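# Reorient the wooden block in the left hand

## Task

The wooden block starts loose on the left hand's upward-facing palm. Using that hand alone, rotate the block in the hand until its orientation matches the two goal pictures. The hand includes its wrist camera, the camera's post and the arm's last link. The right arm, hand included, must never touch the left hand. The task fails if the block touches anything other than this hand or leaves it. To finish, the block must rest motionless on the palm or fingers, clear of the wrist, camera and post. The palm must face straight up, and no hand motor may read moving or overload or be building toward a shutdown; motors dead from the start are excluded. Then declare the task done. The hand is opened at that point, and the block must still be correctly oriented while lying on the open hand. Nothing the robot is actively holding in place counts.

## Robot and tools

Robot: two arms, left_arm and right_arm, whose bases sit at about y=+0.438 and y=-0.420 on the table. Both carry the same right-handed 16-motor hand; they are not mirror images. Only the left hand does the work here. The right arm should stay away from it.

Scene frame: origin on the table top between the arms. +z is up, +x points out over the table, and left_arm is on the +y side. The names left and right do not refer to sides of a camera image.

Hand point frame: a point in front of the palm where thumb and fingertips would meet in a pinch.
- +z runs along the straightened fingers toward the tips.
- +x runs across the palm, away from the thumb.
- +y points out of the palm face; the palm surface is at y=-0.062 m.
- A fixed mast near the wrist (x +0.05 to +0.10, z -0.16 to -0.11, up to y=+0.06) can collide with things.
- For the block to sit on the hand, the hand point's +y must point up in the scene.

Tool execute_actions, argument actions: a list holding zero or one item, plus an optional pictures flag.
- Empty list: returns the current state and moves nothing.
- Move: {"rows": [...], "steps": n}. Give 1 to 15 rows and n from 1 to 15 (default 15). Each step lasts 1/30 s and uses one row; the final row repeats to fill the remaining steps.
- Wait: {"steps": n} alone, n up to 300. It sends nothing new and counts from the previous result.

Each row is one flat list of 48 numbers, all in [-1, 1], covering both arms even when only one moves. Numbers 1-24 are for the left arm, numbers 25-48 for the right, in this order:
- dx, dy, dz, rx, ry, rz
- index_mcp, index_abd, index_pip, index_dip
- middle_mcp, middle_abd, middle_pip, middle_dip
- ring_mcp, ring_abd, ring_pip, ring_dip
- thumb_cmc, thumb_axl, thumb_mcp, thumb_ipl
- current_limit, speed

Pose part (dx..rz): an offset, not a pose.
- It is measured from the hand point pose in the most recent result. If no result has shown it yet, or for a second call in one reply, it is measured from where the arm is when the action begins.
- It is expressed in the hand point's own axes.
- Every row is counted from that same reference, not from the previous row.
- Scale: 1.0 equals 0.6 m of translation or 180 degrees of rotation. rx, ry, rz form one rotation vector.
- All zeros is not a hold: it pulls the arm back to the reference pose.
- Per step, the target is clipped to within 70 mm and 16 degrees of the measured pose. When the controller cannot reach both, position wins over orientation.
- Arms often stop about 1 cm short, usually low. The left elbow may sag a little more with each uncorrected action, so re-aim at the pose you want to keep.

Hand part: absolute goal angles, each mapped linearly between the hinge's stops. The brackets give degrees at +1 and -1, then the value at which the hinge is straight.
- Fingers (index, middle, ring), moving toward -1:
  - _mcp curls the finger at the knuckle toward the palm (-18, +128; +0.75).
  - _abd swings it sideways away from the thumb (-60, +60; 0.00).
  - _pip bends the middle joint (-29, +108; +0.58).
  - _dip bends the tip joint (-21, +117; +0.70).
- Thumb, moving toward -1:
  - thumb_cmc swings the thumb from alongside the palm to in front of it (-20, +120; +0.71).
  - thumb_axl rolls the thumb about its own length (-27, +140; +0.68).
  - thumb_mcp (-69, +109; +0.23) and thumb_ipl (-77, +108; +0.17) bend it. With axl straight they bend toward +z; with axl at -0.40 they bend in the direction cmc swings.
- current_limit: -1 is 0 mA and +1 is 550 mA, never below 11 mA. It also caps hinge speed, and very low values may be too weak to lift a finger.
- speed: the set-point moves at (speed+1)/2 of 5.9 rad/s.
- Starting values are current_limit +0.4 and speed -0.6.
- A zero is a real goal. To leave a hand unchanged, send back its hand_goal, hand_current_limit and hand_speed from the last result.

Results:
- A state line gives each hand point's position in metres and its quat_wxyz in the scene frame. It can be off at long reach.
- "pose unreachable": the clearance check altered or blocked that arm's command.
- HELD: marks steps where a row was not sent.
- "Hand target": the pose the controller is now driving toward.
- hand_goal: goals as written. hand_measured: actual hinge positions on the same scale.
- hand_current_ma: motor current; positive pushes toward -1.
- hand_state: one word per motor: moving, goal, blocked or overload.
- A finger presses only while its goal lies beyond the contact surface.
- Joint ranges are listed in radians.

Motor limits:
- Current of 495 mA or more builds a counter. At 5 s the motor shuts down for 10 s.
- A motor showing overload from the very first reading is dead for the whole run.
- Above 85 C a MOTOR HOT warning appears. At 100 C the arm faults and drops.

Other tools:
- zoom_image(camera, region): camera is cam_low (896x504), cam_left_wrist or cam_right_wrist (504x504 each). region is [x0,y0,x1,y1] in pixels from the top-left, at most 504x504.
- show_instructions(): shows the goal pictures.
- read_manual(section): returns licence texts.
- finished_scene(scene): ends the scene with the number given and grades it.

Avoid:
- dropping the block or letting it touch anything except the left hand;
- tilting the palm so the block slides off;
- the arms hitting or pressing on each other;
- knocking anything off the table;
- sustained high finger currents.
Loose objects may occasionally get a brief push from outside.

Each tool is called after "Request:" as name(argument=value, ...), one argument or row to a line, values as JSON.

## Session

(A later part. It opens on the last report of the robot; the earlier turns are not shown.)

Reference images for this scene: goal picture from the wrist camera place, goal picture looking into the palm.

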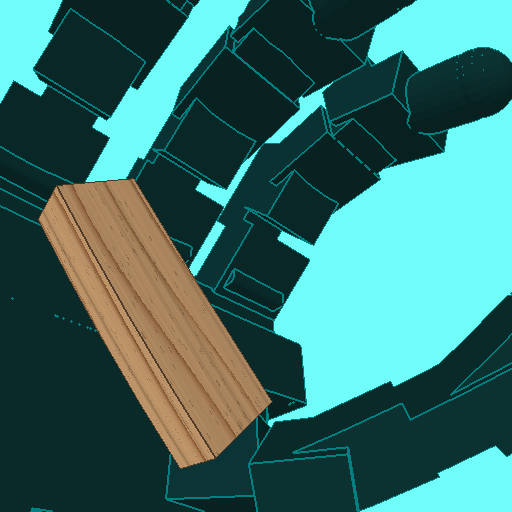

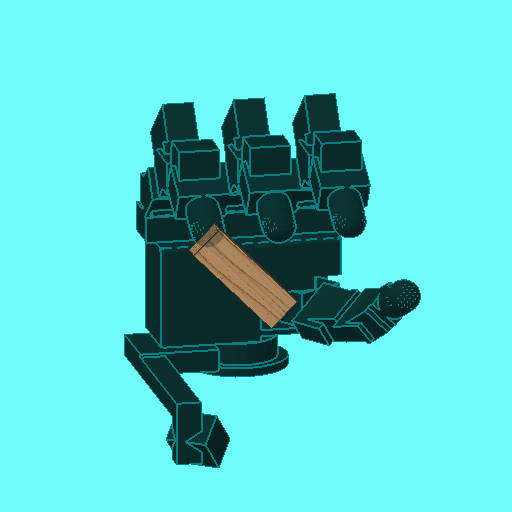

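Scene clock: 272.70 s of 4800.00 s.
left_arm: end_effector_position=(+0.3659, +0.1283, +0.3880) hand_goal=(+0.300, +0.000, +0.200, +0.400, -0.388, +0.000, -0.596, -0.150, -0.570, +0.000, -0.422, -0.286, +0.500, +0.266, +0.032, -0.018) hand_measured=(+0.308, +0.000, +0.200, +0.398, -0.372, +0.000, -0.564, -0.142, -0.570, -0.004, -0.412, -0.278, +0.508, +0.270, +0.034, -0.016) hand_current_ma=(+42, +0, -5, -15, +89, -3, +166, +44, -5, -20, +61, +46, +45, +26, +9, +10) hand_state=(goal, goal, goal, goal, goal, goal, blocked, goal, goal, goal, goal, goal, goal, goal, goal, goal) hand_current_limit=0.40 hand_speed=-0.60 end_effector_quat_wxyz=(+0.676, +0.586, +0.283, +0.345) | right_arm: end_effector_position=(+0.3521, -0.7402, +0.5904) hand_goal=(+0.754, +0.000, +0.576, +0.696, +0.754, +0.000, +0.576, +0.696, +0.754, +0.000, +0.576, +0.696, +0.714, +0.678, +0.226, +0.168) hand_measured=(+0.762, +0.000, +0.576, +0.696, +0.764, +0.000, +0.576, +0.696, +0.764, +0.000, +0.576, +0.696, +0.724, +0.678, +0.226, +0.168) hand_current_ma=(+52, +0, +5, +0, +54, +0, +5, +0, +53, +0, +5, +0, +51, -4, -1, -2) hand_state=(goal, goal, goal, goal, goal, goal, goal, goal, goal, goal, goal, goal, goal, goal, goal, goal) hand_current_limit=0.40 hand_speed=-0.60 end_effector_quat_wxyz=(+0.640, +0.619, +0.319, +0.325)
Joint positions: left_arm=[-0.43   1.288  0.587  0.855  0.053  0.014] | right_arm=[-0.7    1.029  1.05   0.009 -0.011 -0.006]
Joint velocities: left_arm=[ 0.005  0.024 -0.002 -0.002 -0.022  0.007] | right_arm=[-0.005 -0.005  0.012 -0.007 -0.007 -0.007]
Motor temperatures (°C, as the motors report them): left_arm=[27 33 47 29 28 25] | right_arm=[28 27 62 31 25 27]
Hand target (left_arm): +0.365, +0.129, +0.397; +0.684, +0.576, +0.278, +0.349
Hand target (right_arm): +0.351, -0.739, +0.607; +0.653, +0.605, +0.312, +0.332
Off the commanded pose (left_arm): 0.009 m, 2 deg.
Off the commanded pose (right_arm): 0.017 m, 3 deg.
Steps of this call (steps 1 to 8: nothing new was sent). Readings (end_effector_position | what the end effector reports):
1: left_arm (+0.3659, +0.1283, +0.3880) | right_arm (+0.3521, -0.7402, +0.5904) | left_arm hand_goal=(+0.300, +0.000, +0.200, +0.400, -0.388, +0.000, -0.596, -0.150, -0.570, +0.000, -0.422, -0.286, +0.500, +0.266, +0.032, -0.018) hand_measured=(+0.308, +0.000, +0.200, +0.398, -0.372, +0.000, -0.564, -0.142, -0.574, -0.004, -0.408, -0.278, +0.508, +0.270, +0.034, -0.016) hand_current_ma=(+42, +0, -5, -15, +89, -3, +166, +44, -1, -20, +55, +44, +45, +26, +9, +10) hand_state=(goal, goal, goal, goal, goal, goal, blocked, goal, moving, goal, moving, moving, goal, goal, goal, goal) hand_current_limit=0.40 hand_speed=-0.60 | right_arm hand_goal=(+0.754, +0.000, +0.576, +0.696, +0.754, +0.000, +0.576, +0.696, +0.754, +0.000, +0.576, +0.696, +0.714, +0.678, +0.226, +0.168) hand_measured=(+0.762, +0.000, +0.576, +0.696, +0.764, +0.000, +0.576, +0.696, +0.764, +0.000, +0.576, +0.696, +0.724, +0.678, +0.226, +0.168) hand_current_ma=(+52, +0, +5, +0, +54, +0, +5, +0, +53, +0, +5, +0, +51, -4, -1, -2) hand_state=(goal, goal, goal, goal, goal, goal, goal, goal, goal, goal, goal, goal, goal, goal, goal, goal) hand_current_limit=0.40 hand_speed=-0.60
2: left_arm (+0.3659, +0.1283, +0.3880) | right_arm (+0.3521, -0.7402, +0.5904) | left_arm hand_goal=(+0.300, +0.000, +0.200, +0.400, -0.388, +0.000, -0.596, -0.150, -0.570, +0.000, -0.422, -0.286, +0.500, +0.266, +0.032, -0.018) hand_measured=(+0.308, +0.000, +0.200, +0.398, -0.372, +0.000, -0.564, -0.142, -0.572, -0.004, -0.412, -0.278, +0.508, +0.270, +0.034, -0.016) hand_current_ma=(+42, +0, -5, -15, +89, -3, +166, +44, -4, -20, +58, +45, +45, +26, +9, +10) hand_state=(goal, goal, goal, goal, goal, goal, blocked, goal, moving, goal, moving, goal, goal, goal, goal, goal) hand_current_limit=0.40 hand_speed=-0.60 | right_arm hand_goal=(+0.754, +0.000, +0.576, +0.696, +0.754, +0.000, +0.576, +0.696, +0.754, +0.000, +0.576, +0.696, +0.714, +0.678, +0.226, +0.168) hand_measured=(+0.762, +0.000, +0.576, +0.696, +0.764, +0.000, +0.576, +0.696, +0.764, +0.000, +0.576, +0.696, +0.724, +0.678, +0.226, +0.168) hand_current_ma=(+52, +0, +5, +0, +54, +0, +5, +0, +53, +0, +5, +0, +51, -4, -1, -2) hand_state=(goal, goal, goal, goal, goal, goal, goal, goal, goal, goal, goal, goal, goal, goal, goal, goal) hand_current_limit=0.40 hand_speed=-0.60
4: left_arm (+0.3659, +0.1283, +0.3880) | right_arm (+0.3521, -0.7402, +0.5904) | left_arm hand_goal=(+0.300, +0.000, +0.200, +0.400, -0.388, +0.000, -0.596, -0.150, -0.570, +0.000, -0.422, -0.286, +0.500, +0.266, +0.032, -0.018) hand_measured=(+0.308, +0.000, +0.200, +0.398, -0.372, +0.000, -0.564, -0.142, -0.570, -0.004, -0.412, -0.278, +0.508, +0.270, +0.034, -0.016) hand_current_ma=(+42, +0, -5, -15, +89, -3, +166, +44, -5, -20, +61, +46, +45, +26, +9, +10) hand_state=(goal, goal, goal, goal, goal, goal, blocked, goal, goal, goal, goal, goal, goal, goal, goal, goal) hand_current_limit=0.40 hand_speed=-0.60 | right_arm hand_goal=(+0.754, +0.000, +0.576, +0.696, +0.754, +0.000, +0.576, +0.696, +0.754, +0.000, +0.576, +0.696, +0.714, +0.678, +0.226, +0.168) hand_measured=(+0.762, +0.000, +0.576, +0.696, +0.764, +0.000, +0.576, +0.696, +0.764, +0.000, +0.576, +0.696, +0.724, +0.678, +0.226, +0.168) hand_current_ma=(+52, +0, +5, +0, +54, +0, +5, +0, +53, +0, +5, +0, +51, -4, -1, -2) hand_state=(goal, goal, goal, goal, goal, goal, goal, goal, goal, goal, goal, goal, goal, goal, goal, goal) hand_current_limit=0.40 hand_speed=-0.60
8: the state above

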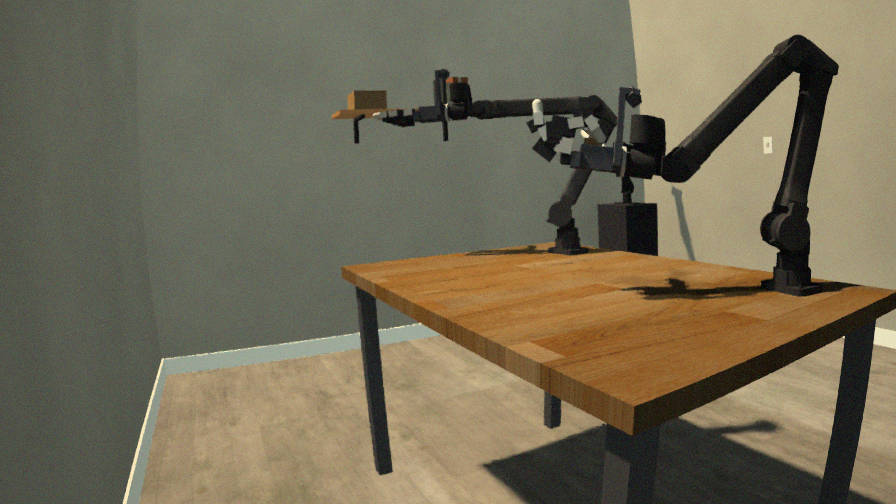

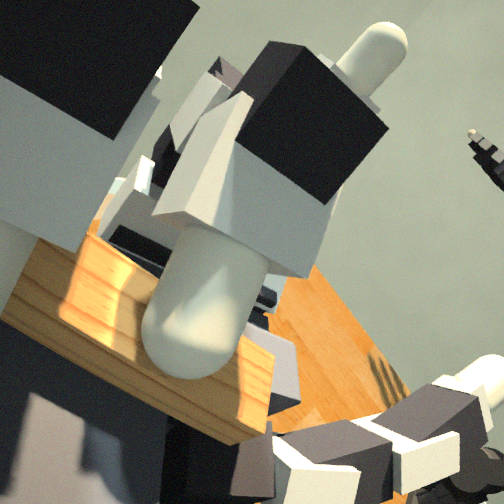

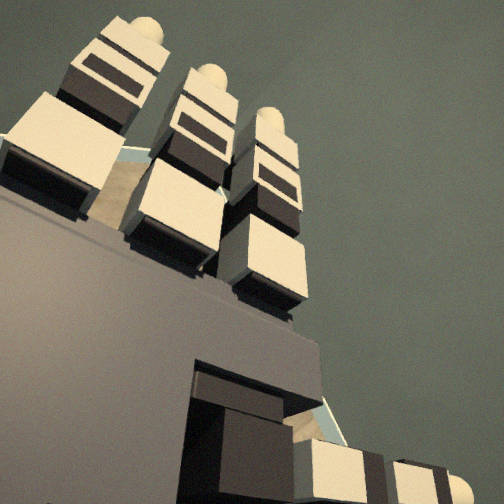

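Request:
execute_actions(
  actions=[
    {"rows": [[0,0.015,0,-0.009,0,0, 0.3,0,0.2,0.4, -0.388,0,-0.596,-0.151, -0.451,0,-0.527,-0.355, 0.75,0.266,0.032,-0.018, 0.4,-0.87, 0,0.029,0,-0.014,0,0, 0.754,0,0.576,0.696,0.754,0,0.576,0.696,0.754,0,0.576,0.696,0.714,0.678,0.226,0.168,0.4,-0.6]], "steps": 15},
  ],
  pictures=false,
)

Request:
execute_actions(
  actions=[
    {"rows": [[0,0.015,0,-0.009,0,0, 0.3,0,0.2,0.4, -0.388,0,-0.596,-0.151, -0.377,0,-0.561,-0.458, 0.75,0.266,0.032,-0.018, 0.4,-0.87, 0,0.029,0,-0.014,0,0, 0.754,0,0.576,0.696,0.754,0,0.576,0.696,0.754,0,0.576,0.696,0.714,0.678,0.226,0.168,0.4,-0.6]], "steps": 15},
  ],
  pictures=false,
)

Request:
execute_actions(
  actions=[
    {"steps": 8},
  ],
)

Scene clock: 286.30 s of 4800.00 s.
left_arm: end_effector_position=(+0.3659, +0.1283, +0.3880) hand_goal=(+0.300, +0.000, +0.200, +0.400, -0.388, +0.000, -0.596, -0.150, -0.450, +0.000, -0.526, -0.354, +0.750, +0.266, +0.032, -0.018) hand_measured=(+0.308, +0.000, +0.200, +0.398, -0.372, +0.000, -0.564, -0.142, -0.460, -0.004, -0.526, -0.350, +0.638, +0.270, +0.034, -0.016) hand_current_ma=(+42, +0, -5, -15, +89, -3, +166, +44, -46, -14, +2, +19, +32, +26, +9, +10) hand_state=(goal, goal, goal, goal, goal, goal, blocked, goal, moving, goal, goal, goal, moving, goal, goal, goal) hand_current_limit=0.40 hand_speed=-0.87 end_effector_quat_wxyz=(+0.676, +0.586, +0.283, +0.345) | right_arm: end_effector_position=(+0.3521, -0.7402, +0.5904) hand_goal=(+0.754, +0.000, +0.576, +0.696, +0.754, +0.000, +0.576, +0.696, +0.754, +0.000, +0.576, +0.696, +0.714, +0.678, +0.226, +0.168) hand_measured=(+0.762, +0.000, +0.576, +0.696, +0.764, +0.000, +0.576, +0.696, +0.764, +0.000, +0.576, +0.696, +0.724, +0.678, +0.226, +0.168) hand_current_ma=(+52, +0, +5, +0, +54, +0, +5, +0, +53, +0, +5, +0, +51, -4, -1, -2) hand_state=(goal, goal, goal, goal, goal, goal, goal, goal, goal, goal, goal, goal, goal, goal, goal, goal) hand_current_limit=0.40 hand_speed=-0.60 end_effector_quat_wxyz=(+0.640, +0.619, +0.319, +0.325)
Joint positions: left_arm=[-0.43   1.288  0.587  0.855  0.053  0.014] | right_arm=[-0.7    1.029  1.05   0.009 -0.011 -0.006]
Joint velocities: left_arm=[-0.005 -0.005  0.017  0.012  0.022 -0.022] | right_arm=[-0.024  0.005 -0.017 -0.017 -0.037 -0.007]
Motor temperatures (°C, as the motors report them): left_arm=[27 33 47 29 28 25] | right_arm=[28 27 62 31 25 27]
Hand target (left_arm): +0.365, +0.129, +0.397; +0.684, +0.576, +0.278, +0.349
Hand target (right_arm): +0.351, -0.739, +0.607; +0.653, +0.605, +0.312, +0.332
Off the commanded pose (left_arm): 0.009 m, 2 deg.
Off the commanded pose (right_arm): 0.017 m, 3 deg.
Steps of this call (steps 1 to 393: nothing new was sent; steps 394 to 408: all 15 steps of this action). Readings (end_effector_position | what the end effector reports):
394: left_arm (+0.3659, +0.1283, +0.3880) | right_arm (+0.3521, -0.7402, +0.5904) | left_arm hand_goal=(+0.300, +0.000, +0.200, +0.400, -0.388, +0.000, -0.596, -0.150, -0.450, +0.000, -0.526, -0.354, +0.750, +0.266, +0.032, -0.018) hand_measured=(+0.308, +0.000, +0.200, +0.398, -0.372, +0.000, -0.564, -0.142, -0.570, -0.004, -0.412, -0.278, +0.508, +0.270, +0.034, -0.016) hand_current_ma=(+42, +0, -5, -15, +89, -3, +166, +44, -5, -20, +61, +46, +45, +26, +9, +10) hand_state=(goal, goal, goal, goal, goal, goal, blocked, goal, moving, goal, moving, moving, moving, goal, goal, goal) hand_current_limit=0.40 hand_speed=-0.87 | right_arm hand_goal=(+0.754, +0.000, +0.576, +0.696, +0.754, +0.000, +0.576, +0.696, +0.754, +0.000, +0.576, +0.696, +0.714, +0.678, +0.226, +0.168) hand_measured=(+0.762, +0.000, +0.576, +0.696, +0.764, +0.000, +0.576, +0.696, +0.764, +0.000, +0.576, +0.696, +0.724, +0.678, +0.226, +0.168) hand_current_ma=(+52, +0, +5, +0, +54, +0, +5, +0, +53, +0, +5, +0, +51, -4, -1, -2) hand_state=(goal, goal, goal, goal, goal, goal, goal, goal, goal, goal, goal, goal, goal, goal, goal, goal) hand_current_limit=0.40 hand_speed=-0.60
395: left_arm (+0.3659, +0.1283, +0.3880) | right_arm (+0.3521, -0.7402, +0.5904) | left_arm hand_goal=(+0.300, +0.000, +0.200, +0.400, -0.388, +0.000, -0.596, -0.150, -0.450, +0.000, -0.526, -0.354, +0.750, +0.266, +0.032, -0.018) hand_measured=(+0.308, +0.000, +0.200, +0.398, -0.372, +0.000, -0.564, -0.142, -0.570, -0.004, -0.412, -0.278, +0.508, +0.270, +0.034, -0.016) hand_current_ma=(+42, +0, -5, -15, +89, -3, +166, +44, -25, -20, +82, +66, +24, +26, +9, +10) hand_state=(goal, goal, goal, goal, goal, goal, blocked, goal, moving, goal, moving, moving, moving, goal, goal, goal) hand_current_limit=0.40 hand_speed=-0.87 | right_arm hand_goal=(+0.754, +0.000, +0.576, +0.696, +0.754, +0.000, +0.576, +0.696, +0.754, +0.000, +0.576, +0.696, +0.714, +0.678, +0.226, +0.168) hand_measured=(+0.762, +0.000, +0.576, +0.696, +0.764, +0.000, +0.576, +0.696, +0.764, +0.000, +0.576, +0.696, +0.724, +0.678, +0.226, +0.168) hand_current_ma=(+52, +0, +5, +0, +54, +0, +5, +0, +53, +0, +5, +0, +51, -4, -1, -2) hand_state=(goal, goal, goal, goal, goal, goal, goal, goal, goal, goal, goal, goal, goal, goal, goal, goal) hand_current_limit=0.40 hand_speed=-0.60
397: left_arm (+0.3659, +0.1283, +0.3880) | right_arm (+0.3521, -0.7402, +0.5904) | left_arm hand_goal=(+0.300, +0.000, +0.200, +0.400, -0.388, +0.000, -0.596, -0.150, -0.450, +0.000, -0.526, -0.354, +0.750, +0.266, +0.032, -0.018) hand_measured=(+0.308, +0.000, +0.200, +0.398, -0.372, +0.000, -0.564, -0.142, -0.558, -0.004, -0.430, -0.294, +0.522, +0.270, +0.034, -0.016) hand_current_ma=(+42, +0, -5, -15, +89, -3, +166, +44, -33, -20, +52, +51, +28, +26, +9, +10) hand_state=(goal, goal, goal, goal, goal, goal, blocked, goal, moving, goal, moving, moving, moving, goal, goal, goal) hand_current_limit=0.40 hand_speed=-0.87 | right_arm hand_goal=(+0.754, +0.000, +0.576, +0.696, +0.754, +0.000, +0.576, +0.696, +0.754, +0.000, +0.576, +0.696, +0.714, +0.678, +0.226, +0.168) hand_measured=(+0.762, +0.000, +0.576, +0.696, +0.764, +0.000, +0.576, +0.696, +0.764, +0.000, +0.576, +0.696, +0.724, +0.678, +0.226, +0.168) hand_current_ma=(+52, +0, +5, +0, +54, +0, +5, +0, +53, +0, +5, +0, +51, -4, -1, -2) hand_state=(goal, goal, goal, goal, goal, goal, goal, goal, goal, goal, goal, goal, goal, goal, goal, goal) hand_current_limit=0.40 hand_speed=-0.60
401: left_arm (+0.3659, +0.1283, +0.3880) | right_arm (+0.3521, -0.7402, +0.5904) | left_arm hand_goal=(+0.300, +0.000, +0.200, +0.400, -0.388, +0.000, -0.596, -0.150, -0.450, +0.000, -0.526, -0.354, +0.750, +0.266, +0.032, -0.018) hand_measured=(+0.308, +0.000, +0.200, +0.398, -0.372, +0.000, -0.564, -0.142, -0.522, -0.004, -0.476, -0.338, +0.564, +0.270, +0.034, -0.016) hand_current_ma=(+42, +0, -5, -15, +89, -3, +166, +44, -56, -17, +25, +27, +31, +26, +9, +10) hand_state=(goal, goal, goal, goal, goal, goal, blocked, goal, moving, goal, moving, moving, moving, goal, goal, goal) hand_current_limit=0.40 hand_speed=-0.87 | right_arm hand_goal=(+0.754, +0.000, +0.576, +0.696, +0.754, +0.000, +0.576, +0.696, +0.754, +0.000, +0.576, +0.696, +0.714, +0.678, +0.226, +0.168) hand_measured=(+0.762, +0.000, +0.576, +0.696, +0.764, +0.000, +0.576, +0.696, +0.764, +0.000, +0.576, +0.696, +0.724, +0.678, +0.226, +0.168) hand_current_ma=(+52, +0, +5, +0, +54, +0, +5, +0, +53, +0, +5, +0, +51, -4, -1, -2) hand_state=(goal, goal, goal, goal, goal, goal, goal, goal, goal, goal, goal, goal, goal, goal, goal, goal) hand_current_limit=0.40 hand_speed=-0.60
408: the state above

Scene clock: 286.80 s of 4800.00 s.
left_arm: end_effector_position=(+0.3659, +0.1283, +0.3880) hand_goal=(+0.300, +0.000, +0.200, +0.400, -0.388, +0.000, -0.596, -0.150, -0.376, +0.000, -0.560, -0.458, +0.750, +0.266, +0.032, -0.018) hand_measured=(+0.308, +0.000, +0.200, +0.398, -0.372, +0.000, -0.564, -0.142, -0.382, -0.004, -0.560, -0.454, +0.758, +0.270, +0.034, -0.016) hand_current_ma=(+42, +0, -5, -15, +89, -3, +166, +44, -35, -14, +3, +22, +47, +26, +11, +10) hand_state=(goal, goal, goal, goal, goal, goal, blocked, goal, goal, goal, goal, goal, goal, goal, goal, goal) hand_current_limit=0.40 hand_speed=-0.87 end_effector_quat_wxyz=(+0.676, +0.586, +0.283, +0.345) | right_arm: end_effector_position=(+0.3521, -0.7402, +0.5904) hand_goal=(+0.754, +0.000, +0.576, +0.696, +0.754, +0.000, +0.576, +0.696, +0.754, +0.000, +0.576, +0.696, +0.714, +0.678, +0.226, +0.168) hand_measured=(+0.762, +0.000, +0.576, +0.696, +0.764, +0.000, +0.576, +0.696, +0.764, +0.000, +0.576, +0.696, +0.724, +0.678, +0.226, +0.168) hand_current_ma=(+52, +0, +5, +0, +54, +0, +5, +0, +53, +0, +5, +0, +51, -4, -1, -2) hand_state=(goal, goal, goal, goal, goal, goal, goal, goal, goal, goal, goal, goal, goal, goal, goal, goal) hand_current_limit=0.40 hand_speed=-0.60 end_effector_quat_wxyz=(+0.640, +0.619, +0.319, +0.325)
Joint positions: left_arm=[-0.43   1.288  0.587  0.855  0.053  0.014] | right_arm=[-0.7    1.029  1.05   0.009 -0.011 -0.006]
Joint velocities: left_arm=[-0.005  0.005 -0.022 -0.007  0.051  0.037] | right_arm=[ 0.005 -0.005  0.002 -0.012 -0.037  0.007]
Motor temperatures (°C, as the motors report them): left_arm=[27 33 47 29 28 25] | right_arm=[28 27 62 31 25 27]
Hand target (left_arm): +0.365, +0.129, +0.397; +0.684, +0.576, +0.278, +0.349
Hand target (right_arm): +0.351, -0.739, +0.607; +0.653, +0.605, +0.312, +0.332
Off the commanded pose (left_arm): 0.009 m, 2 deg.
Off the commanded pose (right_arm): 0.017 m, 3 deg.
Steps of this call (steps 1 to 15: all 15 steps of this action). Readings (end_effector_position | what the end effector reports):
1: left_arm (+0.3659, +0.1283, +0.3880) | right_arm (+0.3521, -0.7402, +0.5904) | left_arm hand_goal=(+0.300, +0.000, +0.200, +0.400, -0.388, +0.000, -0.596, -0.150, -0.376, +0.000, -0.560, -0.458, +0.750, +0.266, +0.032, -0.018) hand_measured=(+0.308, +0.000, +0.200, +0.398, -0.372, +0.000, -0.564, -0.142, -0.460, -0.004, -0.526, -0.350, +0.648, +0.270, +0.034, -0.016) hand_current_ma=(+42, +0, -5, -15, +89, -3, +166, +44, -50, -14, +2, +19, +33, +26, +9, +10) hand_state=(goal, goal, goal, goal, goal, goal, blocked, goal, moving, goal, moving, moving, moving, goal, goal, goal) hand_current_limit=0.40 hand_speed=-0.87 | right_arm hand_goal=(+0.754, +0.000, +0.576, +0.696, +0.754, +0.000, +0.576, +0.696, +0.754, +0.000, +0.576, +0.696, +0.714, +0.678, +0.226, +0.168) hand_measured=(+0.762, +0.000, +0.576, +0.696, +0.764, +0.000, +0.576, +0.696, +0.764, +0.000, +0.576, +0.696, +0.724, +0.678, +0.226, +0.168) hand_current_ma=(+52, +0, +5, +0, +54, +0, +5, +0, +53, +0, +5, +0, +51, -4, -1, -2) hand_state=(goal, goal, goal, goal, goal, goal, goal, goal, goal, goal, goal, goal, goal, goal, goal, goal) hand_current_limit=0.40 hand_speed=-0.60
2: left_arm (+0.3659, +0.1283, +0.3880) | right_arm (+0.3521, -0.7402, +0.5904) | left_arm hand_goal=(+0.300, +0.000, +0.200, +0.400, -0.388, +0.000, -0.596, -0.150, -0.376, +0.000, -0.560, -0.458, +0.750, +0.266, +0.032, -0.018) hand_measured=(+0.308, +0.000, +0.200, +0.398, -0.372, +0.000, -0.564, -0.142, -0.460, -0.004, -0.526, -0.350, +0.658, +0.270, +0.034, -0.016) hand_current_ma=(+42, +0, -5, -15, +89, -3, +166, +44, -71, -14, +23, +40, +33, +26, +9, +10) hand_state=(goal, goal, goal, goal, goal, goal, blocked, goal, moving, goal, moving, moving, moving, goal, goal, goal) hand_current_limit=0.40 hand_speed=-0.87 | right_arm hand_goal=(+0.754, +0.000, +0.576, +0.696, +0.754, +0.000, +0.576, +0.696, +0.754, +0.000, +0.576, +0.696, +0.714, +0.678, +0.226, +0.168) hand_measured=(+0.762, +0.000, +0.576, +0.696, +0.764, +0.000, +0.576, +0.696, +0.764, +0.000, +0.576, +0.696, +0.724, +0.678, +0.226, +0.168) hand_current_ma=(+52, +0, +5, +0, +54, +0, +5, +0, +53, +0, +5, +0, +51, -4, -1, -2) hand_state=(goal, goal, goal, goal, goal, goal, goal, goal, goal, goal, goal, goal, goal, goal, goal, goal) hand_current_limit=0.40 hand_speed=-0.60
4: left_arm (+0.3659, +0.1283, +0.3880) | right_arm (+0.3521, -0.7402, +0.5904) | left_arm hand_goal=(+0.300, +0.000, +0.200, +0.400, -0.388, +0.000, -0.596, -0.150, -0.376, +0.000, -0.560, -0.458, +0.750, +0.266, +0.032, -0.018) hand_measured=(+0.308, +0.000, +0.200, +0.398, -0.372, +0.000, -0.564, -0.142, -0.444, -0.004, -0.540, -0.366, +0.680, +0.270, +0.034, -0.016) hand_current_ma=(+42, +0, -5, -15, +89, -3, +166, +44, -58, -14, +20, +37, +33, +26, +9, +10) hand_state=(goal, goal, goal, goal, goal, goal, blocked, goal, moving, goal, moving, moving, moving, goal, goal, goal) hand_current_limit=0.40 hand_speed=-0.87 | right_arm hand_goal=(+0.754, +0.000, +0.576, +0.696, +0.754, +0.000, +0.576, +0.696, +0.754, +0.000, +0.576, +0.696, +0.714, +0.678, +0.226, +0.168) hand_measured=(+0.762, +0.000, +0.576, +0.696, +0.764, +0.000, +0.576, +0.696, +0.764, +0.000, +0.576, +0.696, +0.724, +0.678, +0.226, +0.168) hand_current_ma=(+52, +0, +5, +0, +54, +0, +5, +0, +53, +0, +5, +0, +51, -4, -1, -2) hand_state=(goal, goal, goal, goal, goal, goal, goal, goal, goal, goal, goal, goal, goal, goal, goal, goal) hand_current_limit=0.40 hand_speed=-0.60
8: left_arm (+0.3659, +0.1283, +0.3880) | right_arm (+0.3521, -0.7402, +0.5904) | left_arm hand_goal=(+0.300, +0.000, +0.200, +0.400, -0.388, +0.000, -0.596, -0.150, -0.376, +0.000, -0.560, -0.458, +0.750, +0.266, +0.032, -0.018) hand_measured=(+0.308, +0.000, +0.200, +0.398, -0.372, +0.000, -0.564, -0.142, -0.404, -0.004, -0.560, -0.408, +0.722, +0.270, +0.034, -0.016) hand_current_ma=(+42, +0, -5, -15, +89, -3, +166, +44, -57, -14, +2, +32, +33, +26, +10, +10) hand_state=(goal, goal, goal, goal, goal, goal, blocked, goal, moving, goal, moving, moving, moving, goal, goal, goal) hand_current_limit=0.40 hand_speed=-0.87 | right_arm hand_goal=(+0.754, +0.000, +0.576, +0.696, +0.754, +0.000, +0.576, +0.696, +0.754, +0.000, +0.576, +0.696, +0.714, +0.678, +0.226, +0.168) hand_measured=(+0.762, +0.000, +0.576, +0.696, +0.764, +0.000, +0.576, +0.696, +0.764, +0.000, +0.576, +0.696, +0.724, +0.678, +0.226, +0.168) hand_current_ma=(+52, +0, +5, +0, +54, +0, +5, +0, +53, +0, +5, +0, +51, -4, -1, -2) hand_state=(goal, goal, goal, goal, goal, goal, goal, goal, goal, goal, goal, goal, goal, goal, goal, goal) hand_current_limit=0.40 hand_speed=-0.60
15: the state above

Scene clock: 287.07 s of 4800.00 s.
left_arm: end_effector_position=(+0.3659, +0.1283, +0.3880) hand_goal=(+0.300, +0.000, +0.200, +0.400, -0.388, +0.000, -0.596, -0.150, -0.376, +0.000, -0.560, -0.458, +0.750, +0.266, +0.032, -0.018) hand_measured=(+0.308, +0.000, +0.200, +0.398, -0.372, +0.000, -0.564, -0.142, -0.382, -0.004, -0.560, -0.454, +0.758, +0.270, +0.034, -0.016) hand_current_ma=(+42, +0, -5, -15, +89, -3, +166, +44, -35, -14, +3, +22, +47, +26, +11, +10) hand_state=(goal, goal, goal, goal, goal, goal, blocked, goal, goal, goal, goal, goal, goal, goal, goal, goal) hand_current_limit=0.40 hand_speed=-0.87 end_effector_quat_wxyz=(+0.676, +0.586, +0.283, +0.345) | right_arm: end_effector_position=(+0.3521, -0.7402, +0.5904) hand_goal=(+0.754, +0.000, +0.576, +0.696, +0.754, +0.000, +0.576, +0.696, +0.754, +0.000, +0.576, +0.696, +0.714, +0.678, +0.226, +0.168) hand_measured=(+0.762, +0.000, +0.576, +0.696, +0.764, +0.000, +0.576, +0.696, +0.764, +0.000, +0.576, +0.696, +0.724, +0.678, +0.226, +0.168) hand_current_ma=(+52, +0, +5, +0, +54, +0, +5, +0, +53, +0, +5, +0, +51, -4, -1, -2) hand_state=(goal, goal, goal, goal, goal, goal, goal, goal, goal, goal, goal, goal, goal, goal, goal, goal) hand_current_limit=0.40 hand_speed=-0.60 end_effector_quat_wxyz=(+0.640, +0.619, +0.319, +0.325)
Joint positions: left_arm=[-0.43   1.288  0.587  0.855  0.053  0.014] | right_arm=[-0.7    1.029  1.05   0.009 -0.011 -0.006]
Joint velocities: left_arm=[ 0.015 -0.015 -0.022  0.012 -0.037 -0.037] | right_arm=[-0.015  0.005  0.027  0.007 -0.007 -0.051]
Motor temperatures (°C, as the motors report them): left_arm=[27 33 47 29 28 25] | right_arm=[28 27 62 31 25 27]
Hand target (left_arm): +0.365, +0.129, +0.397; +0.684, +0.576, +0.278, +0.349
Hand target (right_arm): +0.351, -0.739, +0.607; +0.653, +0.605, +0.312, +0.332
Off the commanded pose (left_arm): 0.009 m, 2 deg.
Off the commanded pose (right_arm): 0.017 m, 3 deg.
Steps of this call (steps 1 to 8: nothing new was sent). Readings (end_effector_position | what the end effector reports):
1: left_arm (+0.3659, +0.1283, +0.3880) | right_arm (+0.3521, -0.7402, +0.5904) | left_arm hand_goal=(+0.300, +0.000, +0.200, +0.400, -0.388, +0.000, -0.596, -0.150, -0.376, +0.000, -0.560, -0.458, +0.750, +0.266, +0.032, -0.018) hand_measured=(+0.308, +0.000, +0.200, +0.398, -0.372, +0.000, -0.564, -0.142, -0.382, -0.004, -0.560, -0.454, +0.758, +0.270, +0.034, -0.016) hand_current_ma=(+42, +0, -5, -15, +89, -3, +166, +44, -35, -14, +3, +22, +47, +26, +11, +10) hand_state=(goal, goal, goal, goal, goal, goal, blocked, goal, goal, goal, goal, goal, goal, goal, goal, goal) hand_current_limit=0.40 hand_speed=-0.87 | right_arm hand_goal=(+0.754, +0.000, +0.576, +0.696, +0.754, +0.000, +0.576, +0.696, +0.754, +0.000, +0.576, +0.696, +0.714, +0.678, +0.226, +0.168) hand_measured=(+0.762, +0.000, +0.576, +0.696, +0.764, +0.000, +0.576, +0.696, +0.764, +0.000, +0.576, +0.696, +0.724, +0.678, +0.226, +0.168) hand_current_ma=(+52, +0, +5, +0, +54, +0, +5, +0, +53, +0, +5, +0, +51, -4, -1, -2) hand_state=(goal, goal, goal, goal, goal, goal, goal, goal, goal, goal, goal, goal, goal, goal, goal, goal) hand_current_limit=0.40 hand_speed=-0.60
2: left_arm (+0.3659, +0.1283, +0.3880) | right_arm (+0.3521, -0.7402, +0.5904) | left_arm hand_goal=(+0.300, +0.000, +0.200, +0.400, -0.388, +0.000, -0.596, -0.150, -0.376, +0.000, -0.560, -0.458, +0.750, +0.266, +0.032, -0.018) hand_measured=(+0.308, +0.000, +0.200, +0.398, -0.372, +0.000, -0.564, -0.142, -0.382, -0.004, -0.560, -0.454, +0.758, +0.270, +0.034, -0.016) hand_current_ma=(+42, +0, -5, -15, +89, -3, +166, +44, -35, -14, +3, +22, +47, +26, +11, +10) hand_state=(goal, goal, goal, goal, goal, goal, blocked, goal, goal, goal, goal, goal, goal, goal, goal, goal) hand_current_limit=0.40 hand_speed=-0.87 | right_arm hand_goal=(+0.754, +0.000, +0.576, +0.696, +0.754, +0.000, +0.576, +0.696, +0.754, +0.000, +0.576, +0.696, +0.714, +0.678, +0.226, +0.168) hand_measured=(+0.762, +0.000, +0.576, +0.696, +0.764, +0.000, +0.576, +0.696, +0.764, +0.000, +0.576, +0.696, +0.724, +0.678, +0.226, +0.168) hand_current_ma=(+52, +0, +5, +0, +54, +0, +5, +0, +53, +0, +5, +0, +51, -4, -1, -2) hand_state=(goal, goal, goal, goal, goal, goal, goal, goal, goal, goal, goal, goal, goal, goal, goal, goal) hand_current_limit=0.40 hand_speed=-0.60
4: left_arm (+0.3659, +0.1283, +0.3880) | right_arm (+0.3521, -0.7402, +0.5904) | left_arm hand_goal=(+0.300, +0.000, +0.200, +0.400, -0.388, +0.000, -0.596, -0.150, -0.376, +0.000, -0.560, -0.458, +0.750, +0.266, +0.032, -0.018) hand_measured=(+0.308, +0.000, +0.200, +0.398, -0.372, +0.000, -0.564, -0.142, -0.382, -0.004, -0.560, -0.454, +0.758, +0.270, +0.034, -0.016) hand_current_ma=(+42, +0, -5, -15, +89, -3, +166, +44, -35, -14, +3, +22, +47, +26, +11, +10) hand_state=(goal, goal, goal, goal, goal, goal, blocked, goal, goal, goal, goal, goal, goal, goal, goal, goal) hand_current_limit=0.40 hand_speed=-0.87 | right_arm hand_goal=(+0.754, +0.000, +0.576, +0.696, +0.754, +0.000, +0.576, +0.696, +0.754, +0.000, +0.576, +0.696, +0.714, +0.678, +0.226, +0.168) hand_measured=(+0.762, +0.000, +0.576, +0.696, +0.764, +0.000, +0.576, +0.696, +0.764, +0.000, +0.576, +0.696, +0.724, +0.678, +0.226, +0.168) hand_current_ma=(+52, +0, +5, +0, +54, +0, +5, +0, +53, +0, +5, +0, +51, -4, -1, -2) hand_state=(goal, goal, goal, goal, goal, goal, goal, goal, goal, goal, goal, goal, goal, goal, goal, goal) hand_current_limit=0.40 hand_speed=-0.60
8: the state above

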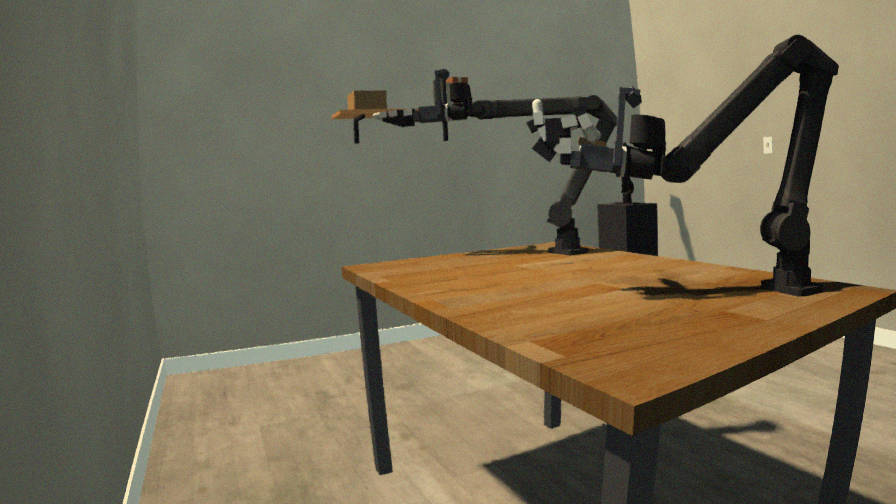

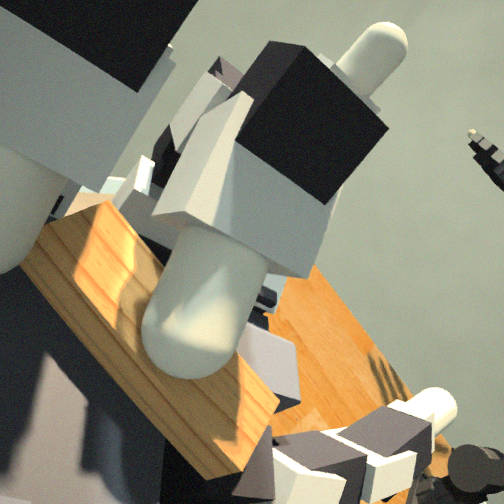

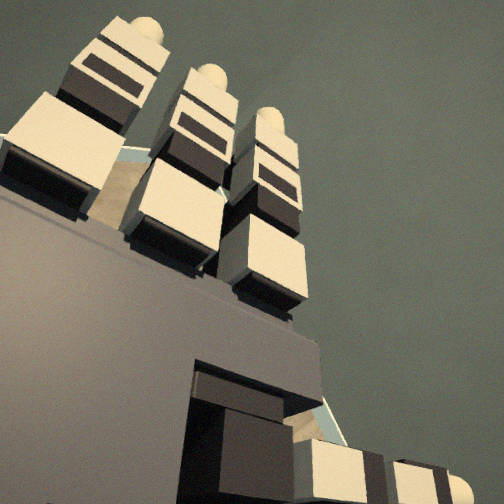

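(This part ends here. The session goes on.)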